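# Insert the steel peg fully into the block's hole

## Task

Push the steel peg completely down into the hole in the block without shifting the block: if the block ever ends up more than 1.5 cm away from its starting spot, the attempt fails. The peg must stay seated on its own, not because the robot is holding it. At the end, open the gripper and move the arm away.

## Robot and tools

Robot: two six-joint arms with parallel grippers, named left_arm and right_arm. left_arm sits on the +y side. Both bases are at x = -0.046, z = 0, left_arm at y = +0.321, right_arm at y = -0.374, each turned very slightly about z. The names do not refer to image sides.

Scene frame: origin on the tabletop midway between the arms, +x out over the table, +z up. Gripper poses in results use this frame: end_effector_position in metres and end_effector_quat_wxyz. That point lies between the finger pads, about 1 cm short of the tips. The fingers extend along the gripper's +z and separate along its y. Printed hand positions can be somewhat off, more so at long reach.

Joint order for every arm, in commands and in result lists: waist (joint1), shoulder (joint2), elbow (joint3), wrist pitch (joint4), wrist yaw (joint5), wrist roll (joint6). Stated ranges in rad: waist -2.618 to 3.054, shoulder 0.000 to 3.142, elbow 0.000 to 3.142, wrist pitch -1.571 to 1.571, wrist yaw -1.571 to 1.571, wrist roll -2.094 to 2.094. True limits may differ by up to 0.036 rad.

A row is one flat list of 14 numbers, each in [-1, 1], always covering both arms: left_arm's six joint values then its opening, then the same seven for right_arm. Joint values are scaled offsets, not angles: 1.0 equals 1.202 rad for the waist, 1.258 shoulder, 1.238 elbow, 2.073 wrist pitch, 2.022 for wrist yaw and roll. The opening is absolute, not an offset: +1 fully open, -1 shut. An optional 12 extra numbers (0 to 1) may follow, scaling each joint's stiffness, left_arm's six then right_arm's six; they persist until changed.

Tools:
- execute_actions(actions): a list of up to 15 actions; each action is a list of up to 15 rows, each row lasting 1/30 s, with the final row repeated to fill 15 steps. Joint offsets in every row count from the arm's angles at the start of that action (for the first action, the last reported angles), not from the previous row. An action reaching more than 0.036 rad beyond a joint range is rejected for both arms; a malformed action or a bad first action rejects the whole call. An empty list just returns state and images.
- move(target, speed, blocking): target is one row as above; its offsets are measured from the Joint positions of the latest result that printed them. All joints travel so they finish together, so the hand follows a curve and does not avoid obstacles or the other arm. speed in rad/s (0.01 to 2, default 0.5) caps the joint with the longest travel; a path lasts 0.5 to 10 s. Faster moves strike harder, and aiming past a contact presses harder. With blocking=false you get a result after 0.5 s; further actions or moves are refused until wait or stop shows it finished.
- wait(seconds): 0 to 10 s with the last commands held; returns early if a move ends.
- stop(): brakes a running move; needs some stopping distance.
- zoom_image(camera, region): camera is cam_head_left or cam_head_right (504x504 each); region [x0, y0, x1, y1] in pixels from the top-left, no larger than 504 by 504.
- read_manual(section): only licence texts; moves nothing.
- finished_scene(scene): ends the current scene, given its number; irreversible, and it reports success.

Results: the state line per arm gives pose; Joint positions and Joint velocities list six joints (rad, rad/s) plus finger gap in metres (0.094 fully open); Joint targets shows what the joints are currently driven toward. grip_measured gives opening on the command scale, with a fixed error up to about 1 mm. "joint sent to its limit" means a joint was clipped at its end. "joint command not followed" means a clearance check altered targets. HELD in step readings marks steps where an arm's row was held back. A move adds a "move:" line: outcome (done, off_target, moving, held, fault), limits=held or limits=none, and each arm's joint furthest from target. FAULT lines report arm stops; MOTOR HOT warns from 75 °C, 90 °C stops the arm for 10 s, 100 °C makes it go limp and drop.

Motion limits: each joint's target is kept within a lead of its measured angle (0.202 waist, 0.258 shoulder, 0.238 elbow, 0.573 wrist pitch, 0.522 wrist yaw and roll), and targets putting the hand over 70 mm from its current place are scaled back, so large changes take several actions. With zero offsets an arm may sag; correct by commanding back toward the wanted angles. The robot keeps executing its last command while you think.

Gripping: to hold the peg, command an opening roughly 0.03 below grip_measured; smaller margins grip more gently. Pad force tops out near 50 to 62 N.

Avoid: moving the block (1.5 cm limit), dropping the peg, knocking anything off the table, arm-to-arm contact, fast impacts and heavy pressing, and holding loads long enough to overheat motors. Objects may occasionally be nudged by outside disturbances. Release and withdraw before finishing.

Cameras: calibration (intrinsics K, distortion, world-to-camera transform) is provided per head camera, cam_head_left at about (-0.131, -0.048, 0.914) and cam_head_right near (-0.123, -0.157, 0.905), looking down at the table; expect errors of a few millimetres and degrees.

Each tool is called after ">>>" by a JSON object that holds its "op" and its "data".

## Session

>>> {"op": "execute_actions", "data": {"actions": []}}

Scene clock: 0.00 s.
left_arm: end_effector_position=(+0.2828, +0.1443, +0.2677) grip_measured=+1.000 end_effector_quat_wxyz=(+0.515, +0.004, +0.820, +0.252) | right_arm: end_effector_position=(+0.6215, -0.5230, +0.1488) grip_measured=+1.000 end_effector_quat_wxyz=(+0.692, -0.416, +0.580, -0.103)
Joint names: [waist, shoulder, elbow, wrist pitch, wrist yaw, wrist roll]
Joint positions: left_arm=[-0.969  1.593  1.394 -0.947 -1.184 -0.656  0.094] | right_arm=[-0.435  2.649  2.049  0.567 -0.902 -0.795  0.094]
Joint velocities: left_arm=[-0.002 -0.002 -0.002  0.007 -0.007 -0.037  0.   ] | right_arm=[ 0.017  0.007  0.017 -0.022  0.051  0.051  0.   ]
Joint torques (N m, as the arm reports them, + toward a larger angle): no reading
Joint targets: left_arm=[-0.969 1.584 1.404 -0.949 -1.199 -0.659] | right_arm=[-0.435 2.630 2.061 0.568 -0.903 -0.789]
Joint stiffness scale: left_arm=[1. 1. 1. 1. 1. 1.] | right_arm=[1. 1. 1. 1. 1. 1.]

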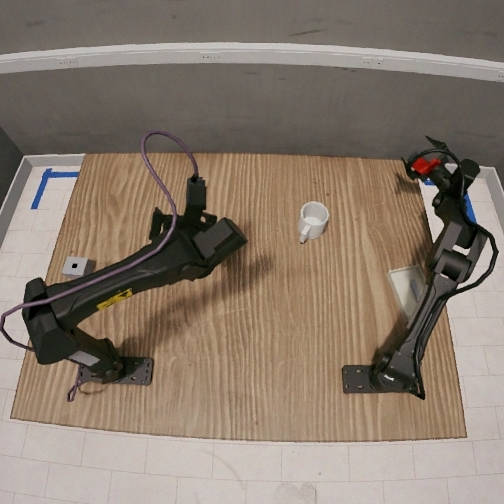

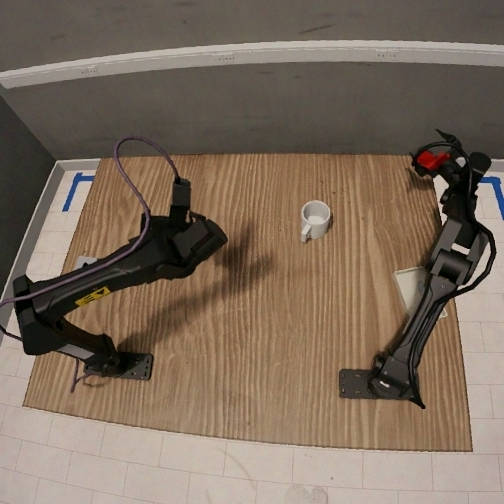

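>>> {"op": "zoom_image", "data": {"camera": "cam_head_left", "region": [340, 230, 500, 390]}}

>>> {"op": "zoom_image", "data": {"camera": "cam_head_left", "region": [20, 220, 140, 340]}}

Region (340, 230, 500, 390) of cam_head_left's 504x504 image, scaled by 3.150, with more detail than that image has.

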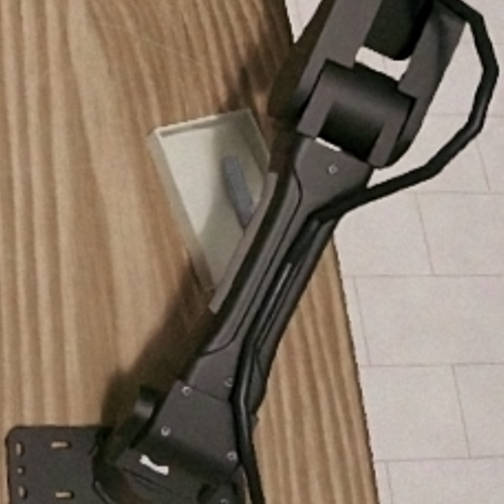

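Region (20, 220, 140, 340) of cam_head_left's 504x504 image, scaled by 4.200, with more detail than that image has.

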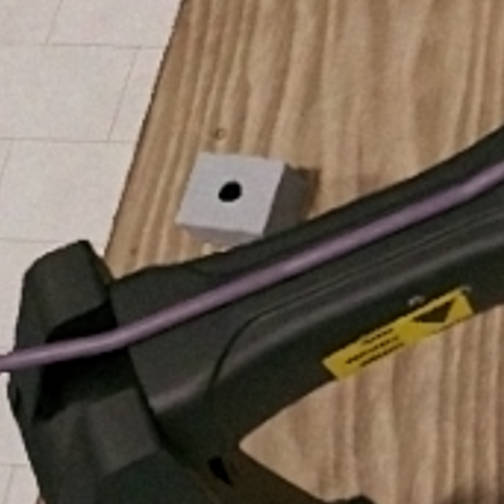

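>>> {"op": "move", "data": {"target": [0,0,0,0,0,0,1, 0.986,-0.922,-0.593,-0.947,0.446,0.393,1], "speed": 1.0}}

Scene clock: 79.10 s.
left_arm: end_effector_position=(+0.2827, +0.1436, +0.2666) grip_measured=+1.000 end_effector_quat_wxyz=(+0.513, +0.005, +0.821, +0.250) | right_arm: end_effector_position=(+0.1394, -0.1968, +0.1487) grip_measured=+1.000 end_effector_quat_wxyz=(+0.001, -0.374, +0.928, +0.003)
Joint names: [waist, shoulder, elbow, wrist pitch, wrist yaw, wrist roll]
Joint positions: left_arm=[-0.969  1.593  1.394 -0.947 -1.177 -0.656  0.094] | right_arm=[ 0.746  1.511  1.33  -1.386 -0.006 -0.012  0.094]
Joint velocities: left_arm=[-0.007  0.007  0.012 -0.007  0.051 -0.007  0.   ] | right_arm=[ 0.007 -0.002 -0.002 -0.022 -0.007 -0.051  0.   ]
Joint torques (N m, as the arm reports them, + toward a larger angle): left_arm=[ 0.04 -6.78  6.62  1.2  -0.6   0.02] | right_arm=[ 0.18 -6.74  3.85  0.22  0.08  0.09]
Joint targets: left_arm=[-0.969 1.593 1.394 -0.947 -1.184 -0.656] | right_arm=[0.751 1.489 1.315 -1.396 -0.000 -0.000]
Joint stiffness scale: left_arm=[1. 1. 1. 1. 1. 1.] | right_arm=[1. 1. 1. 1. 1. 1.]
move: off_target (right_arm); limits=none; left_arm: farthest joint: the wrist yaw, 0.007 radians from its target (0.000 radians at the start); right_arm: farthest joint: the shoulder, 0.021 radians from its target (1.160 radians at the start)

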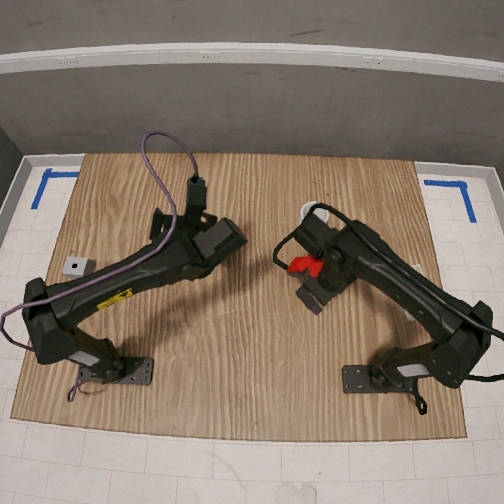

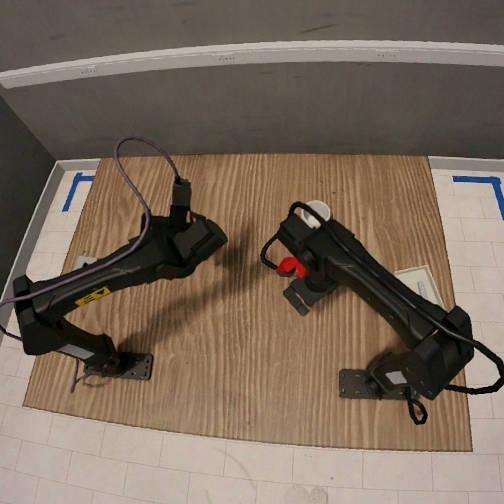

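>>> {"op": "zoom_image", "data": {"camera": "cam_head_right", "region": [360, 230, 500, 370]}}

Region (360, 230, 500, 370) of cam_head_right's 504x504 image, scaled by 3.600, with more detail than that image has.

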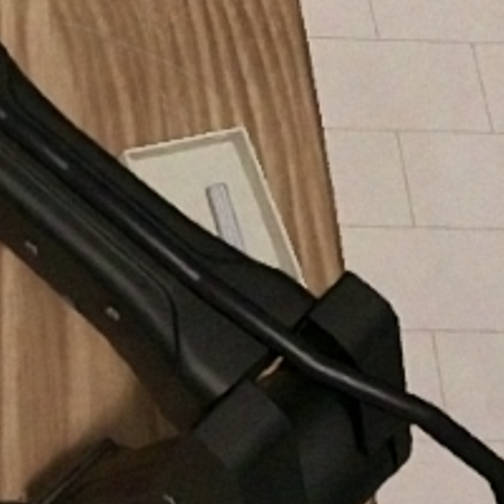

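>>> {"op": "move", "data": {"target": [0,0,0,0,0,0,1, 0.627,0.449,0.405,0.029,0,0,1], "speed": 1.0}}

>>> {"op": "zoom_image", "data": {"camera": "cam_head_right", "region": [360, 230, 500, 370]}}

>>> {"op": "zoom_image", "data": {"camera": "cam_head_left", "region": [360, 230, 500, 370]}}

Scene clock: 105.70 s.
left_arm: end_effector_position=(+0.2825, +0.1429, +0.2655) grip_measured=+1.000 end_effector_quat_wxyz=(+0.511, +0.006, +0.823, +0.247) | right_arm: end_effector_position=(+0.1237, -0.1492, +0.1340) grip_measured=+1.000 end_effector_quat_wxyz=(-0.022, -0.448, +0.894, -0.009)
Joint names: [waist, shoulder, elbow, wrist pitch, wrist yaw, wrist roll]
Joint positions: left_arm=[-0.969  1.593  1.394 -0.947 -1.17  -0.656  0.094] | right_arm=[ 0.91   1.653  1.414 -1.38  -0.004 -0.011  0.094]
Joint velocities: left_arm=[-0.012  0.002  0.002 -0.007 -0.066  0.007  0.   ] | right_arm=[-0.007 -0.002 -0.002  0.022  0.007 -0.037  0.   ]
Joint torques (N m, as the arm reports them, + toward a larger angle): left_arm=[ 0.03 -6.73  6.66  1.2  -0.59  0.02] | right_arm=[-0.39 -8.32  4.59  0.15  0.05 -0.02]
Joint targets: left_arm=[-0.969 1.593 1.394 -0.947 -1.177 -0.656] | right_arm=[0.906 1.627 1.409 -1.389 0.000 -0.011]
Joint stiffness scale: left_arm=[1. 1. 1. 1. 1. 1.] | right_arm=[1. 1. 1. 1. 1. 1.]
move: held (right_arm); limits=held; held on 25 of 35 steps (right_arm), including the last (right_arm); left_arm: farthest joint: the wrist yaw, 0.007 radians from its target (0.000 radians at the start); right_arm: farthest joint: the waist, 0.590 radians from its target (0.753 radians at the start)
joint command not followed: on one or more control steps a check withheld the commanded joint targets of the right arm, and it was not sent them on those steps. On the call's last step the targets were still withheld.
cause: the commanded joint targets would bring a part of the robot too close to another arm (this arm's wrist (the part past the wrist pitch) and the other arm's wrist (the part past the wrist pitch)); next, command targets that bring no part of the robot closer to that arm.

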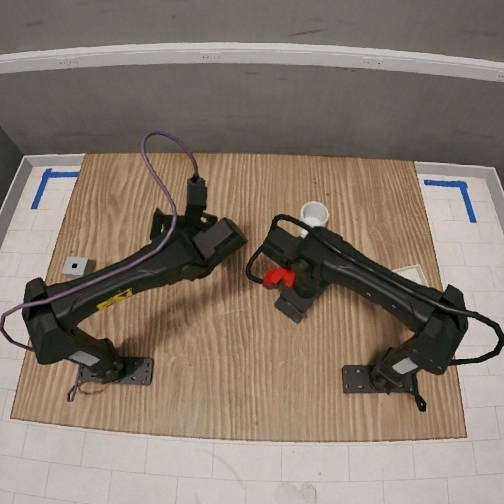

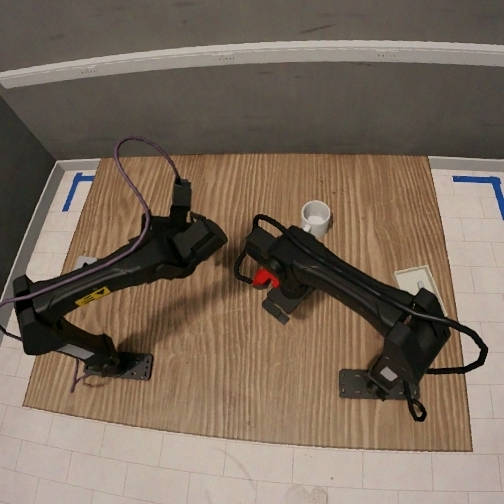

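Region (360, 230, 500, 370) of cam_head_right's 504x504 image, scaled by 3.600, with more detail than that image has.

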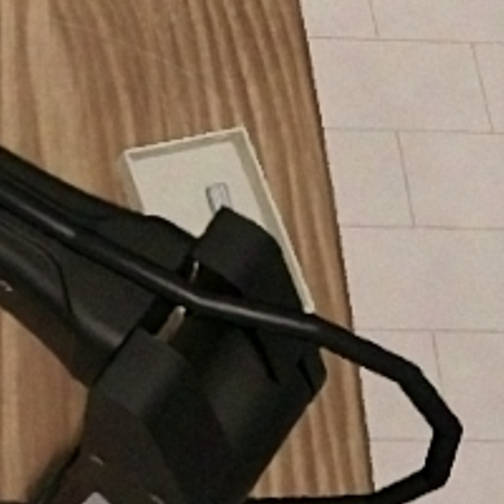

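Region (360, 230, 500, 370) of cam_head_left's 504x504 image, scaled by 3.600, with more detail than that image has.

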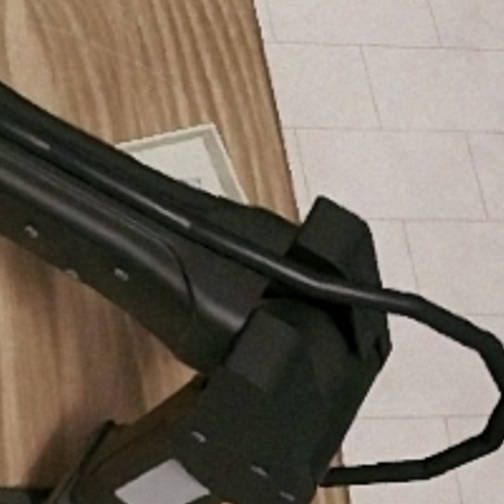

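>>> {"op": "move", "data": {"target": [0.973,-0.083,-0.064,-0.217,0.579,0.324,1, 0.491,0.336,0.337,0.026,0,0,1], "speed": 1.0}}

>>> {"op": "zoom_image", "data": {"camera": "cam_head_right", "region": [360, 230, 500, 370]}}

>>> {"op": "zoom_image", "data": {"camera": "cam_head_left", "region": [360, 230, 500, 370]}}

Scene clock: 120.57 s.
left_arm: end_effector_position=(+0.2060, +0.3778, +0.1489) grip_measured=+1.000 end_effector_quat_wxyz=(+0.004, -0.110, +0.994, +0.004) | right_arm: end_effector_position=(-0.0243, +0.0123, +0.0897) grip_measured=+1.000 end_effector_quat_wxyz=(+0.019, +0.689, -0.724, +0.017)
Joint names: [waist, shoulder, elbow, wrist pitch, wrist yaw, wrist roll]
Joint positions: left_arm=[ 0.198  1.514  1.334 -1.383 -0.007 -0.007  0.094] | right_arm=[ 1.503  2.077  1.79  -1.335 -0.002 -0.011  0.094]
Joint velocities: left_arm=[ 0.012 -0.007 -0.002 -0.022  0.037  0.066  0.   ] | right_arm=[ 0.002  0.002 -0.002  0.051  0.022  0.007  0.   ]
Joint torques (N m, as the arm reports them, + toward a larger angle): left_arm=[ 0.26 -7.43  4.49  0.51  0.1   0.1 ] | right_arm=[ -0.24 -10.3    7.51   0.29  -0.04   0.05]
Joint targets: left_arm=[0.200 1.489 1.315 -1.397 0.001 -0.001] | right_arm=[1.500 2.076 1.831 -1.326 -0.004 -0.011]
Joint stiffness scale: left_arm=[1. 1. 1. 1. 1. 1.] | right_arm=[1. 1. 1. 1. 1. 1.]
move: off_target (left_arm, right_arm); limits=none; left_arm: farthest joint: the shoulder, 0.025 radians from its target (0.104 radians at the start); right_arm: farthest joint: the elbow, 0.041 radians from its target (0.417 radians at the start)

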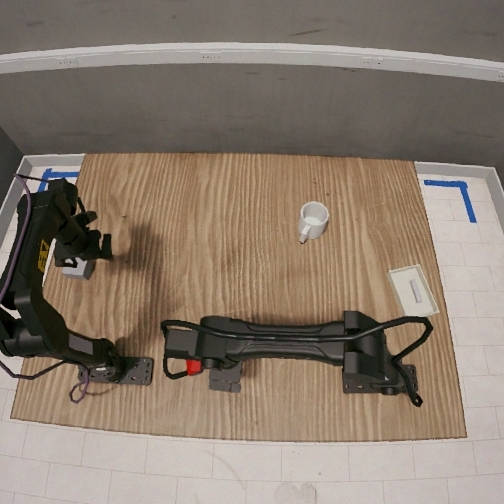

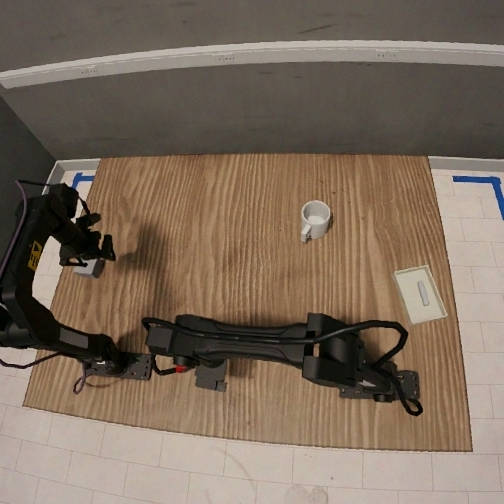

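Region (360, 230, 500, 370) of cam_head_right's 504x504 image, scaled by 3.600, with more detail than that image has.

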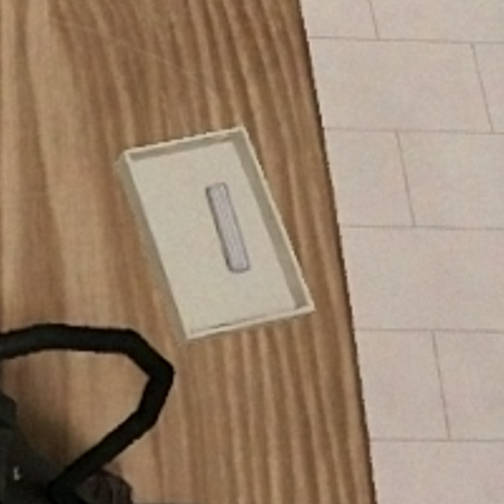

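Region (360, 230, 500, 370) of cam_head_left's 504x504 image, scaled by 3.600, with more detail than that image has.

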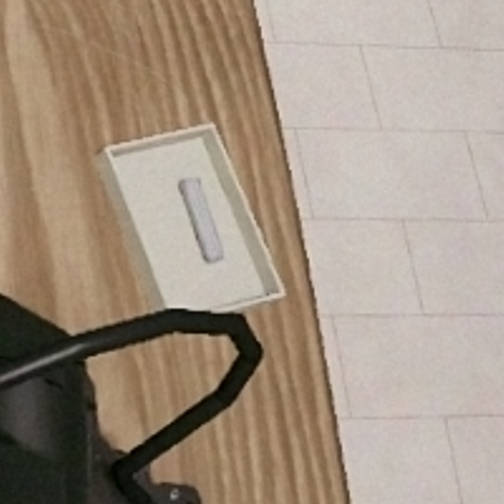

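>>> {"op": "move", "data": {"target": [0,0,0,0,0,0,1, -1.0,-0.408,-0.422,0.029,0,-0.331,1], "speed": 1.0}}

Scene clock: 153.50 s.
left_arm: end_effector_position=(+0.2060, +0.3777, +0.1489) grip_measured=+1.000 end_effector_quat_wxyz=(+0.003, -0.110, +0.994, +0.004) | right_arm: end_effector_position=(+0.2122, -0.2915, +0.1177) grip_measured=+1.000 end_effector_quat_wxyz=(-0.011, -0.470, +0.883, -0.001)
Joint names: [waist, shoulder, elbow, wrist pitch, wrist yaw, wrist roll]
Joint positions: left_arm=[ 0.198  1.514  1.334 -1.383 -0.007 -0.007  0.094] | right_arm=[ 0.302  1.59   1.284 -1.286  0.006 -0.669  0.094]
Joint velocities: left_arm=[-0.012 -0.002  0.012  0.007 -0.007 -0.081  0.   ] | right_arm=[-0.002 -0.002 -0.017 -0.022 -0.081 -0.037  0.   ]
Joint torques (N m, as the arm reports them, + toward a larger angle): left_arm=[ 0.   -5.49  6.05  0.64  0.01  0.03] | right_arm=[-0.14 -7.71  3.71  0.34 -0.1  -0.13]
Joint targets: left_arm=[0.198 1.514 1.334 -1.383 -0.007 -0.007] | right_arm=[0.301 1.563 1.268 -1.275 -0.002 -0.681]
Joint stiffness scale: left_arm=[1. 1. 1. 1. 1. 1.] | right_arm=[1. 1. 1. 1. 1. 1.]
move: off_target (right_arm); limits=none; left_arm: farthest joint: the waist, 0.000 radians from its target (0.000 radians at the start); right_arm: farthest joint: the shoulder, 0.026 radians from its target (0.513 radians at the start)

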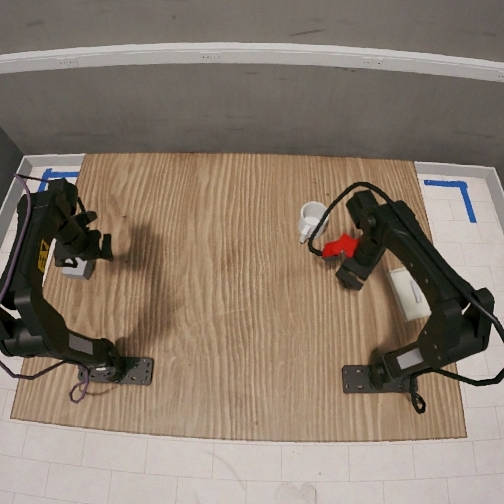

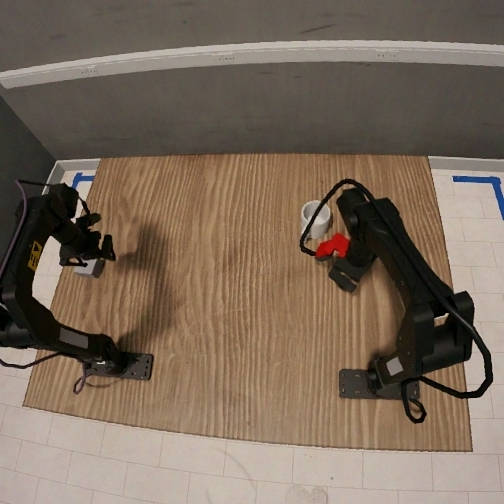

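>>> {"op": "move", "data": {"target": [0,0,0,0,0,0,1, -0.707,-0.04,-0.025,0.01,0,-0.01,1], "speed": 1.0}}

>>> {"op": "zoom_image", "data": {"camera": "cam_head_right", "region": [340, 200, 500, 360]}}

>>> {"op": "zoom_image", "data": {"camera": "cam_head_left", "region": [340, 200, 500, 360]}}

Scene clock: 164.60 s.
left_arm: end_effector_position=(+0.2060, +0.3777, +0.1489) grip_measured=+1.000 end_effector_quat_wxyz=(+0.003, -0.110, +0.994, +0.004) | right_arm: end_effector_position=(+0.1853, -0.5142, +0.1194) grip_measured=+1.000 end_effector_quat_wxyz=(-0.004, -0.069, +0.998, -0.005)
Joint names: [waist, shoulder, elbow, wrist pitch, wrist yaw, wrist roll]
Joint positions: left_arm=[ 0.198  1.514  1.334 -1.383 -0.007 -0.007  0.094] | right_arm=[-0.547  1.569  1.27  -1.274  0.013 -0.677  0.094]
Joint velocities: left_arm=[-0.007  0.002 -0.002  0.022  0.081 -0.037  0.   ] | right_arm=[-0.007 -0.017  0.007  0.007 -0.051 -0.007  0.   ]
Joint torques (N m, as the arm reports them, + toward a larger angle): left_arm=[ 0.04 -5.5   6.02  0.63 -0.01  0.02] | right_arm=[-0.14 -7.81  3.77  0.42 -0.1  -0.1 ]
Joint targets: left_arm=[0.198 1.514 1.334 -1.383 -0.007 -0.007] | right_arm=[-0.548 1.540 1.253 -1.266 0.006 -0.689]
Joint stiffness scale: left_arm=[1. 1. 1. 1. 1. 1.] | right_arm=[1. 1. 1. 1. 1. 1.]
move: off_target (right_arm); limits=none; left_arm: farthest joint: the waist, 0.000 radians from its target (0.000 radians at the start); right_arm: farthest joint: the shoulder, 0.029 radians from its target (0.050 radians at the start)

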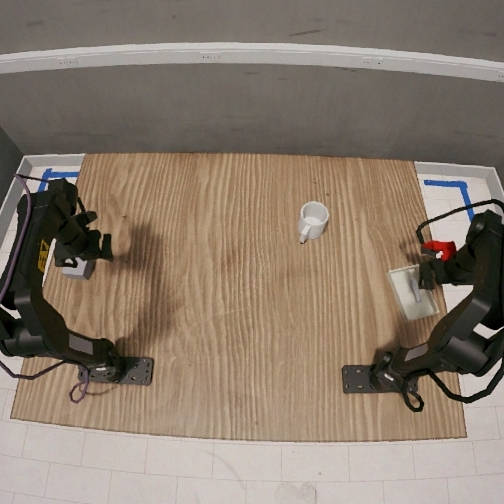

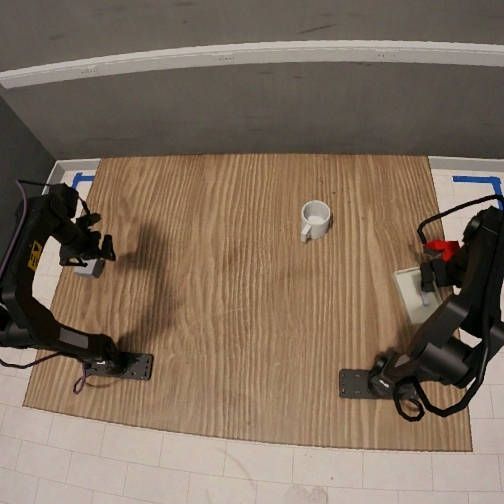

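Region (340, 200, 500, 360) of cam_head_right's 504x504 image, scaled by 3.150, with more detail than that image has.

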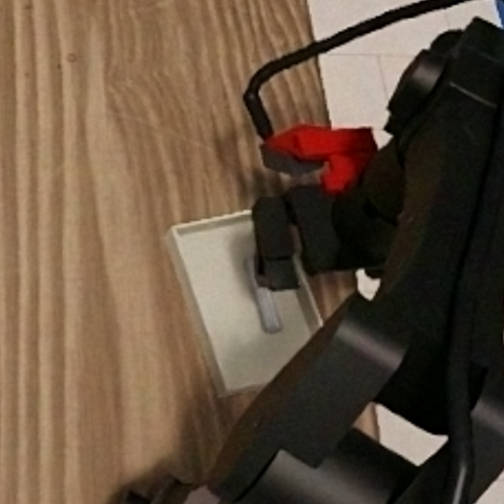

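Region (340, 200, 500, 360) of cam_head_left's 504x504 image, scaled by 3.150, with more detail than that image has.

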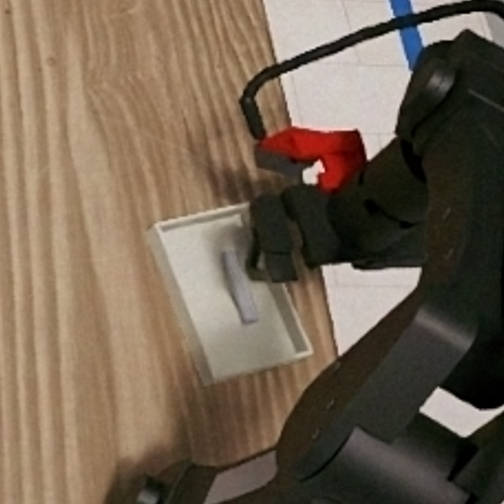

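>>> {"op": "move", "data": {"target": [0,0,0,0,0,0,1, 0,0.0158,-0.2007,0.1407,-0.01,-0.005,-0.15], "speed": 0.5}}

>>> {"op": "zoom_image", "data": {"camera": "cam_head_right", "region": [360, 220, 480, 340]}}

>>> {"op": "zoom_image", "data": {"camera": "cam_head_left", "region": [360, 220, 480, 340]}}

Scene clock: 186.27 s.
left_arm: end_effector_position=(+0.2060, +0.3777, +0.1489) grip_measured=+1.000 end_effector_quat_wxyz=(+0.003, -0.110, +0.994, +0.004) | right_arm: end_effector_position=(+0.1852, -0.5126, +0.0567) grip_measured=-0.147 end_effector_quat_wxyz=(+0.008, -0.069, +0.998, -0.010)
Joint names: [waist, shoulder, elbow, wrist pitch, wrist yaw, wrist roll]
Joint positions: left_arm=[ 0.198  1.514  1.334 -1.383 -0.007 -0.007  0.094] | right_arm=[-0.547  1.585  1.033 -0.994  0.006 -0.678  0.04 ]
Joint velocities: left_arm=[-0.002  0.002  0.002 -0.037 -0.007 -0.007  0.   ] | right_arm=[-0.017 -0.007 -0.017  0.007 -0.022 -0.022  0.   ]
Joint torques (N m, as the arm reports them, + toward a larger angle): left_arm=[ 0.   -5.49  6.04  0.62  0.01  0.01] | right_arm=[ 0.12 -5.32  4.    0.47 -0.08 -0.08]
Joint targets: left_arm=[0.198 1.514 1.334 -1.383 -0.007 -0.007] | right_arm=[-0.547 1.588 1.021 -0.982 -0.007 -0.688]
Joint stiffness scale: left_arm=[1. 1. 1. 1. 1. 1.] | right_arm=[1. 1. 1. 1. 1. 1.]
move: done; limits=none; left_arm: farthest joint: the waist, 0.000 radians from its target (0.000 radians at the start); right_arm: farthest joint: the wrist yaw, 0.013 radians from its target (0.021 radians at the start)

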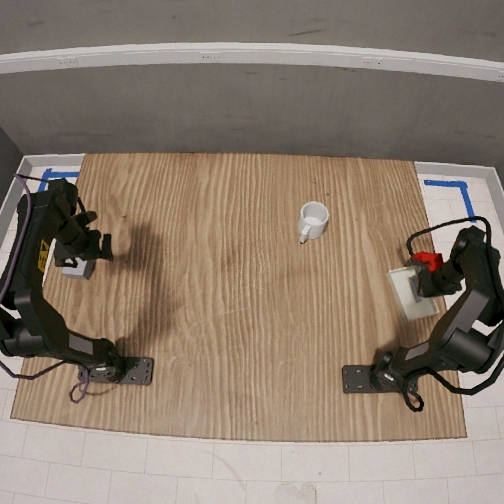

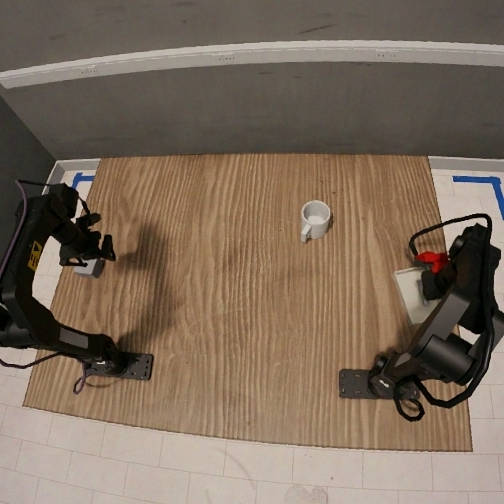

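Region (360, 220, 480, 340) of cam_head_right's 504x504 image, scaled by 4.200, with more detail than that image has.

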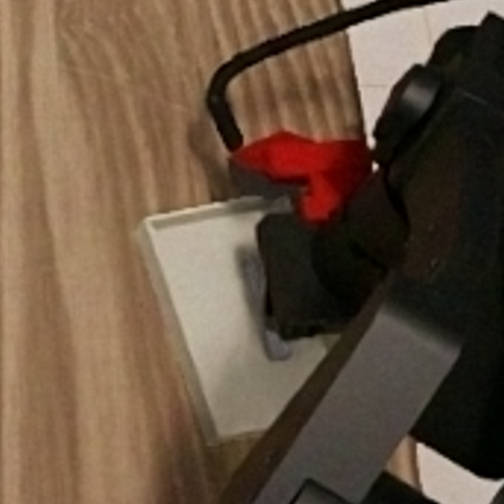

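Region (360, 220, 480, 340) of cam_head_left's 504x504 image, scaled by 4.200, with more detail than that image has.

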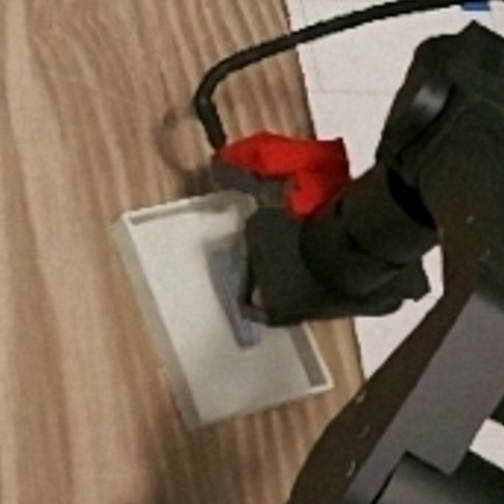

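>>> {"op": "move", "data": {"target": [0,0,0,0,0,0,1, 0.0324,0.06,-0.0727,0.0678,-0.006,0.024,-0.15], "speed": 0.3}}

>>> {"op": "zoom_image", "data": {"camera": "cam_head_right", "region": [360, 220, 480, 340]}}

>>> {"op": "zoom_image", "data": {"camera": "cam_head_left", "region": [360, 220, 480, 340]}}

Scene clock: 223.57 s.
left_arm: end_effector_position=(+0.2060, +0.3777, +0.1489) grip_measured=+1.000 end_effector_quat_wxyz=(+0.003, -0.110, +0.994, +0.004) | right_arm: end_effector_position=(+0.1893, -0.5049, +0.0210) grip_measured=-0.147 end_effector_quat_wxyz=(-0.000, -0.067, +0.998, -0.004)
Joint names: [waist, shoulder, elbow, wrist pitch, wrist yaw, wrist roll]
Joint positions: left_arm=[ 0.198  1.514  1.334 -1.383 -0.007 -0.007  0.094] | right_arm=[-0.514  1.657  0.956 -0.866  0.006 -0.64   0.04 ]
Joint velocities: left_arm=[-0.007 -0.007  0.022  0.007 -0.022  0.022  0.   ] | right_arm=[ 0.007 -0.002  0.017 -0.051  0.007 -0.051  0.   ]
Joint torques (N m, as the arm reports them, + toward a larger angle): left_arm=[ 0.03 -5.5   6.07  0.63  0.01  0.02] | right_arm=[ 0.37 -5.6   3.85  0.39 -0.06  0.13]
Joint targets: left_arm=[0.198 1.514 1.334 -1.383 -0.007 -0.007] | right_arm=[-0.508 1.661 0.943 -0.854 -0.006 -0.629]
Joint stiffness scale: left_arm=[1. 1. 1. 1. 1. 1.] | right_arm=[1. 1. 1. 1. 1. 1.]
move: done; limits=none; left_arm: farthest joint: the waist, 0.000 radians from its target (0.000 radians at the start); right_arm: farthest joint: the elbow, 0.013 radians from its target (0.090 radians at the start)

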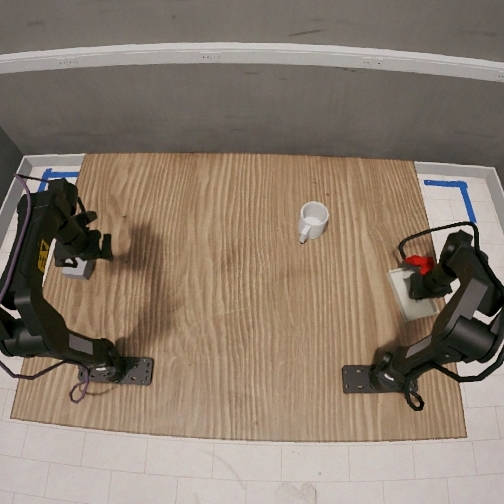

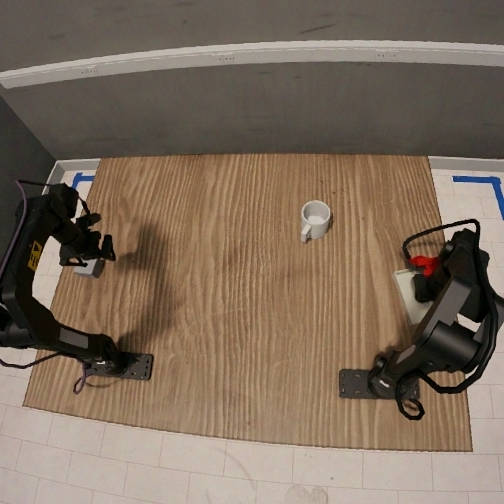

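Region (360, 220, 480, 340) of cam_head_right's 504x504 image, scaled by 4.200, with more detail than that image has.

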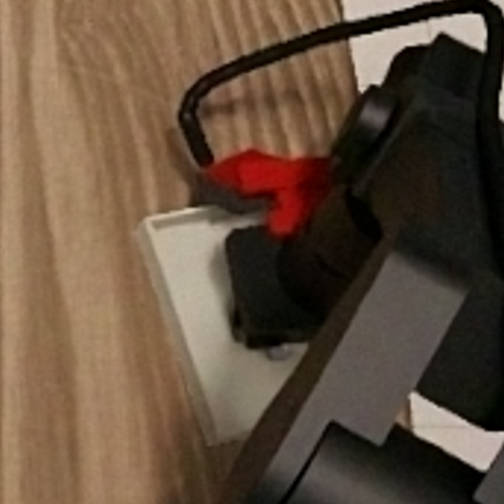

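Region (360, 220, 480, 340) of cam_head_left's 504x504 image, scaled by 4.200, with more detail than that image has.

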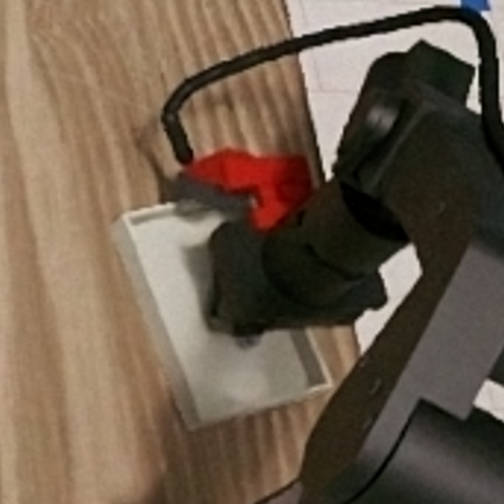

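>>> {"op": "move", "data": {"target": [0,0,0,0,0,0,1, 0.004,0.008,-0.021,0.016,-0.006,0.004,-0.15], "speed": 0.2}}

>>> {"op": "move", "data": {"target": [0,0,0,0,0,0,1, 0,0,-0.01,0.005,0,0,-0.85], "speed": 0.2}}

Scene clock: 234.97 s.
left_arm: end_effector_position=(+0.2060, +0.3777, +0.1489) grip_measured=+1.000 end_effector_quat_wxyz=(+0.003, -0.110, +0.994, +0.004) | right_arm: end_effector_position=(+0.1938, -0.5074, +0.0210) grip_measured=-0.147 end_effector_quat_wxyz=(+0.009, -0.067, +0.998, -0.009)
Joint names: [waist, shoulder, elbow, wrist pitch, wrist yaw, wrist roll]
Joint positions: left_arm=[ 0.198  1.514  1.334 -1.383 -0.007 -0.007  0.094] | right_arm=[-0.514  1.657  0.956 -0.845  0.006 -0.64   0.04 ]
Joint velocities: left_arm=[-0.012 -0.017 -0.012 -0.037 -0.037  0.022  0.   ] | right_arm=[ 0.012 -0.012 -0.007 -0.037  0.007 -0.022  0.001]
Joint torques (N m, as the arm reports them, + toward a larger angle): left_arm=[ 0.01 -5.51  6.01  0.64  0.    0.02] | right_arm=[ 0.3  -5.18  2.76  0.44 -0.08  0.11]
Joint targets: left_arm=[0.198 1.514 1.334 -1.383 -0.007 -0.007] | right_arm=[-0.510 1.667 0.930 -0.832 -0.006 -0.632]
Joint stiffness scale: left_arm=[1. 1. 1. 1. 1. 1.] | right_arm=[1. 1. 1. 1. 1. 1.]
move: off_target (right_arm); limits=none; left_arm: farthest joint: the waist, 0.000 radians from its target (0.000 radians at the start); right_arm: farthest joint: the elbow, 0.026 radians from its target (0.026 radians at the start)

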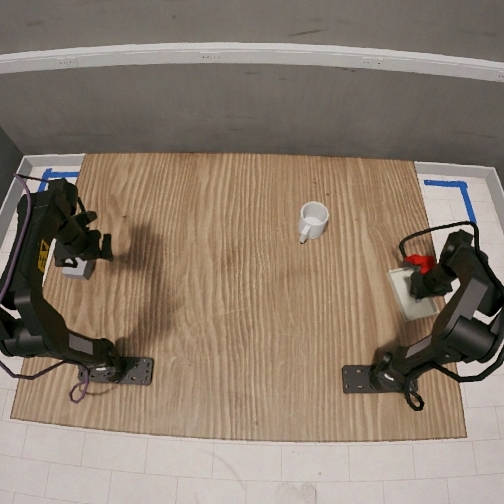

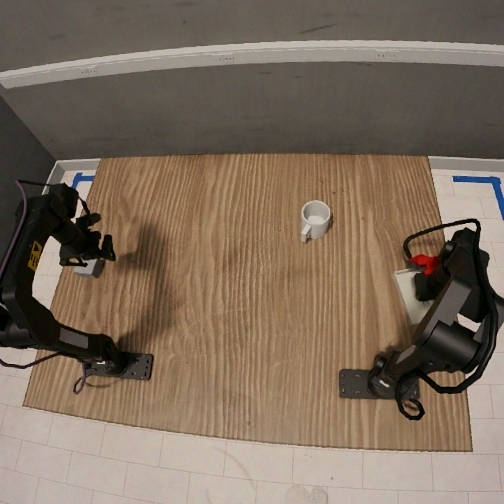

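Scene clock: 235.67 s.
left_arm: end_effector_position=(+0.2060, +0.3777, +0.1489) grip_measured=+1.000 end_effector_quat_wxyz=(+0.003, -0.110, +0.994, +0.004) | right_arm: end_effector_position=(+0.1941, -0.5085, +0.0250) grip_measured=-0.846 end_effector_quat_wxyz=(+0.012, -0.067, +0.998, -0.014)
Joint names: [waist, shoulder, elbow, wrist pitch, wrist yaw, wrist roll]
Joint positions: left_arm=[ 0.198  1.514  1.334 -1.383 -0.007 -0.007  0.094] | right_arm=[-0.514  1.643  0.958 -0.85   0.011 -0.64   0.007]
Joint velocities: left_arm=[-0.007  0.002 -0.007  0.007 -0.022  0.037  0.   ] | right_arm=[-0.002 -0.002  0.007 -0.022  0.022 -0.037 -0.   ]
Joint torques (N m, as the arm reports them, + toward a larger angle): left_arm=[ 0.   -5.49  6.03  0.63  0.01  0.01] | right_arm=[-0.1  -4.79  3.74  0.5  -0.04  0.  ]
Joint targets: left_arm=[0.198 1.514 1.334 -1.383 -0.007 -0.007] | right_arm=[-0.514 1.657 0.943 -0.834 0.006 -0.640]
Joint stiffness scale: left_arm=[1. 1. 1. 1. 1. 1.] | right_arm=[1. 1. 1. 1. 1. 1.]
move: done; limits=none; left_arm: farthest joint: the waist, 0.000 radians from its target (0.000 radians at the start); right_arm: farthest joint: the wrist pitch, 0.015 radians from its target (0.010 radians at the start)

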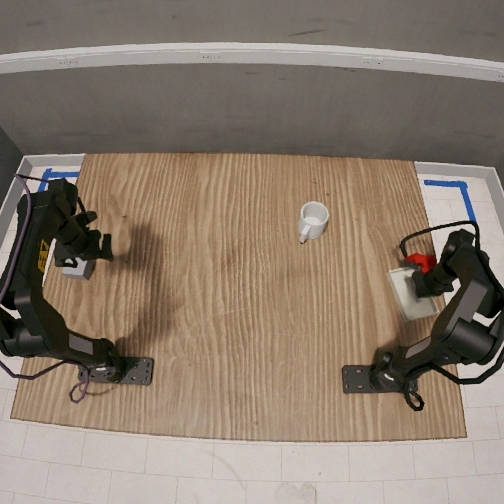

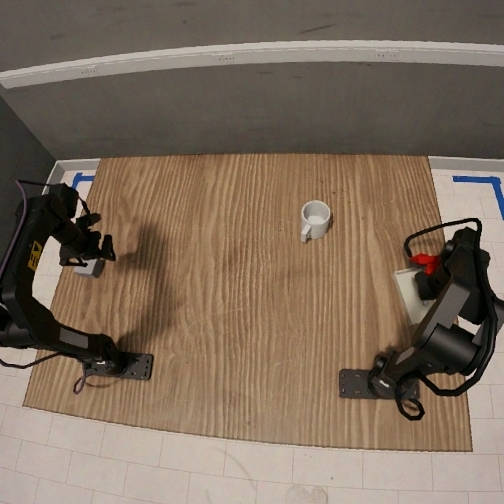

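>>> {"op": "move", "data": {"target": [0,0,0,0,0,0,1, 0,0,0,0,0,0,-0.15], "speed": 0.2}}

>>> {"op": "move", "data": {"target": [0,0,0,0,0,0,1, 0.004,0.03,-0.035,0.012,-0.008,0.004,-0.15], "speed": 0.2}}

>>> {"op": "zoom_image", "data": {"camera": "cam_head_left", "region": [360, 220, 480, 340]}}

Scene clock: 248.17 s.
left_arm: end_effector_position=(+0.2060, +0.3777, +0.1489) grip_measured=+1.000 end_effector_quat_wxyz=(+0.003, -0.110, +0.994, +0.004) | right_arm: end_effector_position=(+0.1941, -0.5085, +0.0250) grip_measured=-0.152 end_effector_quat_wxyz=(+0.012, -0.067, +0.998, -0.014)
Joint names: [waist, shoulder, elbow, wrist pitch, wrist yaw, wrist roll]
Joint positions: left_arm=[ 0.198  1.514  1.334 -1.383 -0.007 -0.007  0.094] | right_arm=[-0.514  1.643  0.958 -0.85   0.011 -0.64   0.04 ]
Joint velocities: left_arm=[-0.017  0.002 -0.007  0.007 -0.007  0.081  0.   ] | right_arm=[-0.002 -0.012 -0.007  0.007 -0.095 -0.007 -0.   ]
Joint torques (N m, as the arm reports them, + toward a larger angle): left_arm=[ 0.02 -5.5   6.07  0.62  0.01  0.02] | right_arm=[-0.06 -5.97  4.48  0.37  0.02  0.03]
Joint targets: left_arm=[0.198 1.514 1.334 -1.383 -0.007 -0.007] | right_arm=[-0.514 1.643 0.958 -0.850 0.011 -0.640]
Joint stiffness scale: left_arm=[1. 1. 1. 1. 1. 1.] | right_arm=[1. 1. 1. 1. 1. 1.]
move: done; limits=none; left_arm: farthest joint: the waist, 0.000 radians from its target (0.000 radians at the start); right_arm: farthest joint: the waist, 0.000 radians from its target (0.000 radians at the start)

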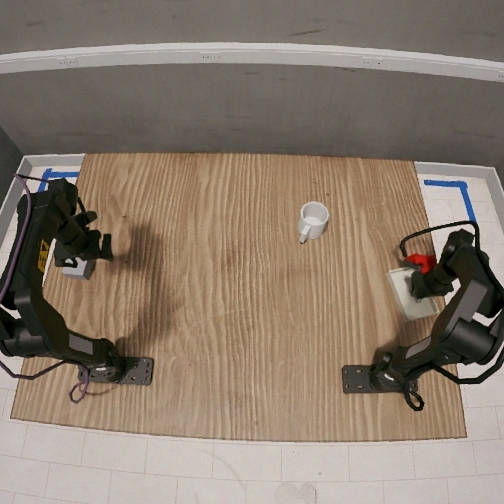

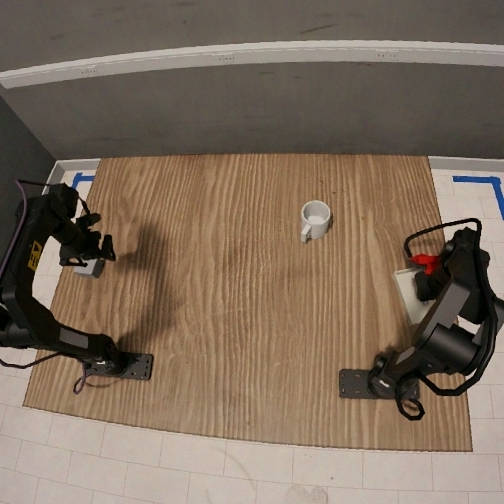

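Scene clock: 248.97 s.
left_arm: end_effector_position=(+0.2060, +0.3777, +0.1489) grip_measured=+1.000 end_effector_quat_wxyz=(+0.003, -0.110, +0.994, +0.004) | right_arm: end_effector_position=(+0.1856, -0.5032, +0.0110) grip_measured=-0.152 end_effector_quat_wxyz=(-0.006, -0.067, +0.998, -0.001)
Joint names: [waist, shoulder, elbow, wrist pitch, wrist yaw, wrist roll]
Joint positions: left_arm=[ 0.198  1.514  1.334 -1.383 -0.007 -0.007  0.094] | right_arm=[-0.514  1.674  0.93  -0.837  0.008 -0.64   0.04 ]
Joint velocities: left_arm=[-0.012 -0.012  0.002 -0.022 -0.051  0.022  0.   ] | right_arm=[-0.012 -0.002 -0.002 -0.037  0.007  0.051 -0.001]
Joint torques (N m, as the arm reports them, + toward a larger angle): left_arm=[ 0.02 -5.49  6.03  0.64  0.01  0.02] | right_arm=[ 0.32 -5.56  3.46  0.35 -0.13  0.11]
Joint targets: left_arm=[0.198 1.514 1.334 -1.383 -0.007 -0.007] | right_arm=[-0.510 1.680 0.915 -0.825 -0.005 -0.632]
Joint stiffness scale: left_arm=[1. 1. 1. 1. 1. 1.] | right_arm=[1. 1. 1. 1. 1. 1.]
move: done; limits=none; left_arm: farthest joint: the waist, 0.000 radians from its target (0.000 radians at the start); right_arm: farthest joint: the elbow, 0.015 radians from its target (0.043 radians at the start)

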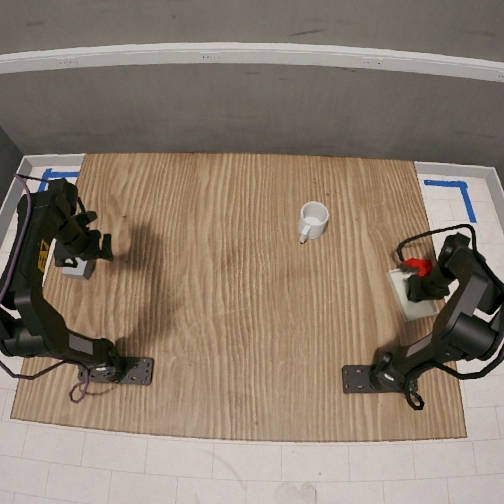

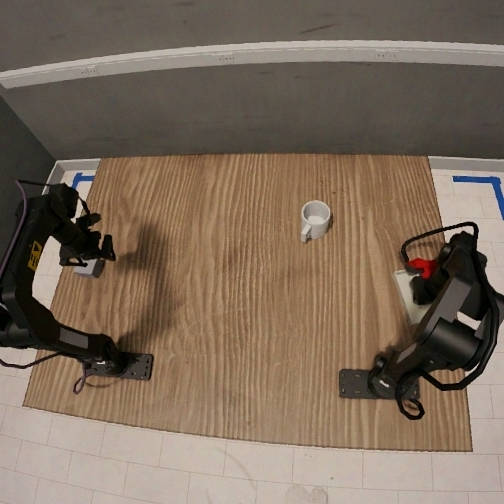

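Region (360, 220, 480, 340) of cam_head_left's 504x504 image, scaled by 4.200, with more detail than that image has.

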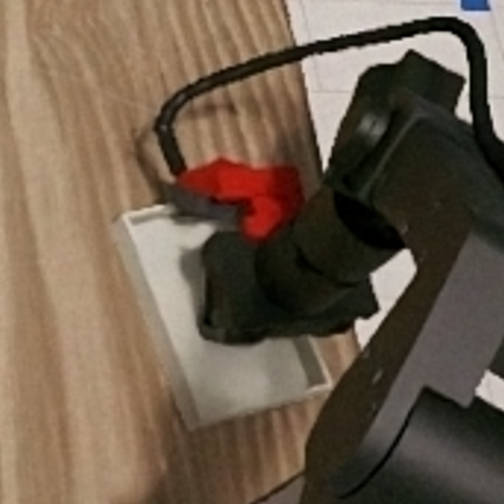

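>>> {"op": "move", "data": {"target": [0,0,0,0,0,0,1, 0.003,0.005,-0.012,0.006,-0.006,0.004,-0.85], "speed": 0.2}}

Scene clock: 254.90 s.
left_arm: end_effector_position=(+0.2060, +0.3777, +0.1489) grip_measured=+1.000 end_effector_quat_wxyz=(+0.003, -0.110, +0.994, +0.004) | right_arm: end_effector_position=(+0.1856, -0.5035, +0.0110) grip_measured=-0.692 end_effector_quat_wxyz=(-0.007, -0.067, +0.998, -0.001)
Joint names: [waist, shoulder, elbow, wrist pitch, wrist yaw, wrist roll]
Joint positions: left_arm=[ 0.198  1.514  1.334 -1.383 -0.007 -0.007  0.094] | right_arm=[-0.514  1.674  0.93  -0.836  0.01  -0.641  0.014]
Joint velocities: left_arm=[-0.017 -0.002 -0.002 -0.037 -0.007 -0.037  0.   ] | right_arm=[-0.007 -0.002 -0.012 -0.007  0.066  0.022  0.   ]
Joint torques (N m, as the arm reports them, + toward a larger angle): left_arm=[ 0.04 -5.51  6.04  0.63  0.01  0.02] | right_arm=[ 0.35 -5.55  3.46  0.42 -0.15  0.15]
Joint targets: left_arm=[0.198 1.514 1.334 -1.383 -0.007 -0.007] | right_arm=[-0.511 1.680 0.915 -0.824 -0.004 -0.632]
Joint stiffness scale: left_arm=[1. 1. 1. 1. 1. 1.] | right_arm=[1. 1. 1. 1. 1. 1.]
move: done; limits=none; left_arm: farthest joint: the waist, 0.000 radians from its target (0.000 radians at the start); right_arm: farthest joint: the elbow, 0.015 radians from its target (0.015 radians at the start)

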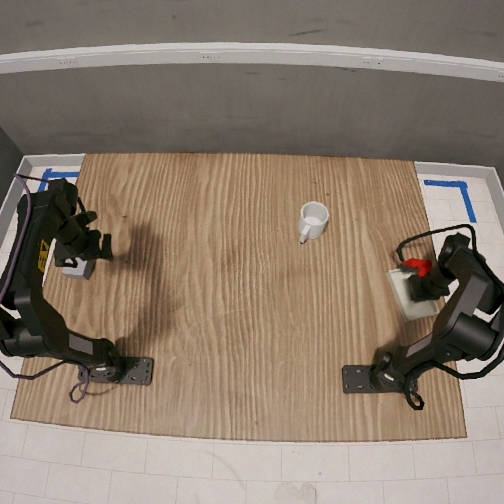

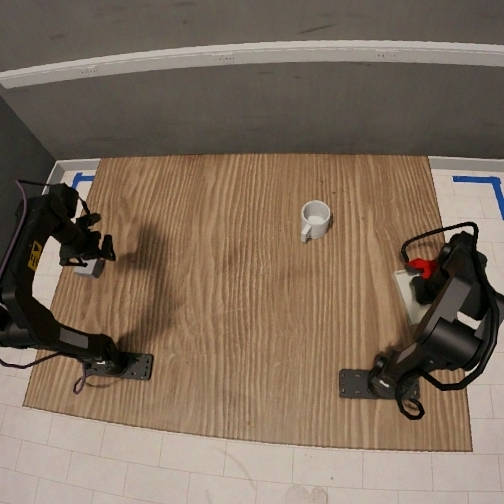

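>>> {"op": "move", "data": {"target": [0,0,0,0,0,0,1, 0,-0.108,0.285,-0.216,0,0,-0.85], "speed": 0.5}}

>>> {"op": "zoom_image", "data": {"camera": "cam_head_left", "region": [340, 200, 500, 360]}}

Scene clock: 262.40 s.
left_arm: end_effector_position=(+0.2060, +0.3777, +0.1489) grip_measured=+1.000 end_effector_quat_wxyz=(+0.003, -0.110, +0.994, +0.004) | right_arm: end_effector_position=(+0.1848, -0.5031, +0.1150) grip_measured=-0.692 end_effector_quat_wxyz=(-0.010, -0.067, +0.998, +0.001)
Joint names: [waist, shoulder, elbow, wrist pitch, wrist yaw, wrist roll]
Joint positions: left_arm=[ 0.198  1.514  1.334 -1.383 -0.007 -0.007  0.094] | right_arm=[-0.514  1.563  1.246 -1.273  0.01  -0.641  0.014]
Joint velocities: left_arm=[-0.017 -0.012  0.002 -0.037 -0.11  -0.066  0.   ] | right_arm=[-0.007 -0.007 -0.012 -0.022  0.022 -0.022  0.001]
Joint torques (N m, as the arm reports them, + toward a larger angle): left_arm=[ 0.06 -5.49  6.05  0.63  0.    0.02] | right_arm=[ 0.07 -7.36  7.1   0.21 -0.05  0.05]
Joint targets: left_arm=[0.198 1.514 1.334 -1.383 -0.007 -0.007] | right_arm=[-0.514 1.538 1.282 -1.284 0.010 -0.641]
Joint stiffness scale: left_arm=[1. 1. 1. 1. 1. 1.] | right_arm=[1. 1. 1. 1. 1. 1.]
move: off_target (right_arm); limits=none; left_arm: farthest joint: the waist, 0.000 radians from its target (0.000 radians at the start); right_arm: farthest joint: the elbow, 0.036 radians from its target (0.353 radians at the start)

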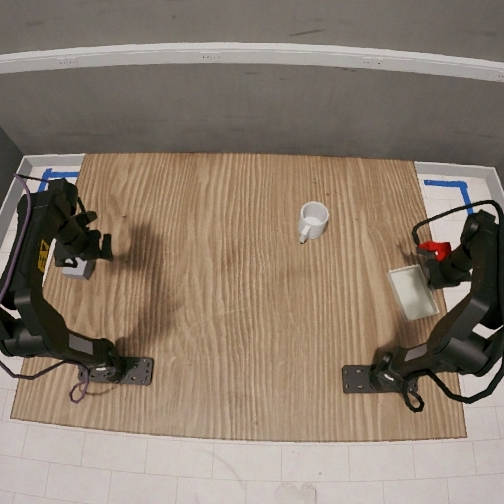

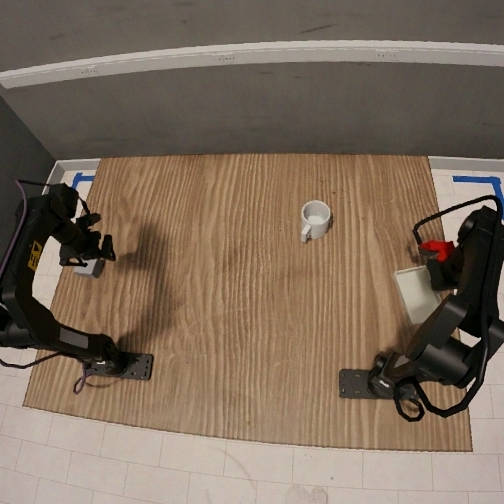

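Region (340, 200, 500, 360) of cam_head_left's 504x504 image, scaled by 3.150, with more detail than that image has.

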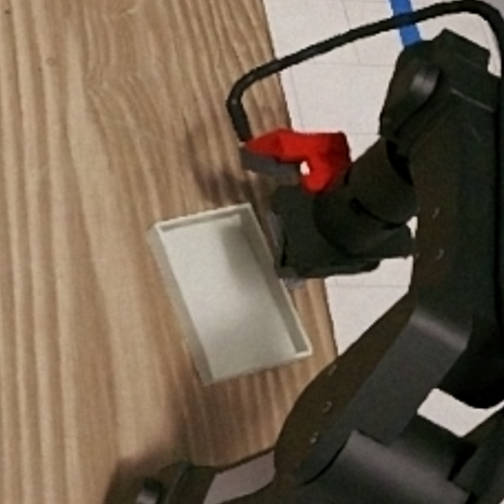

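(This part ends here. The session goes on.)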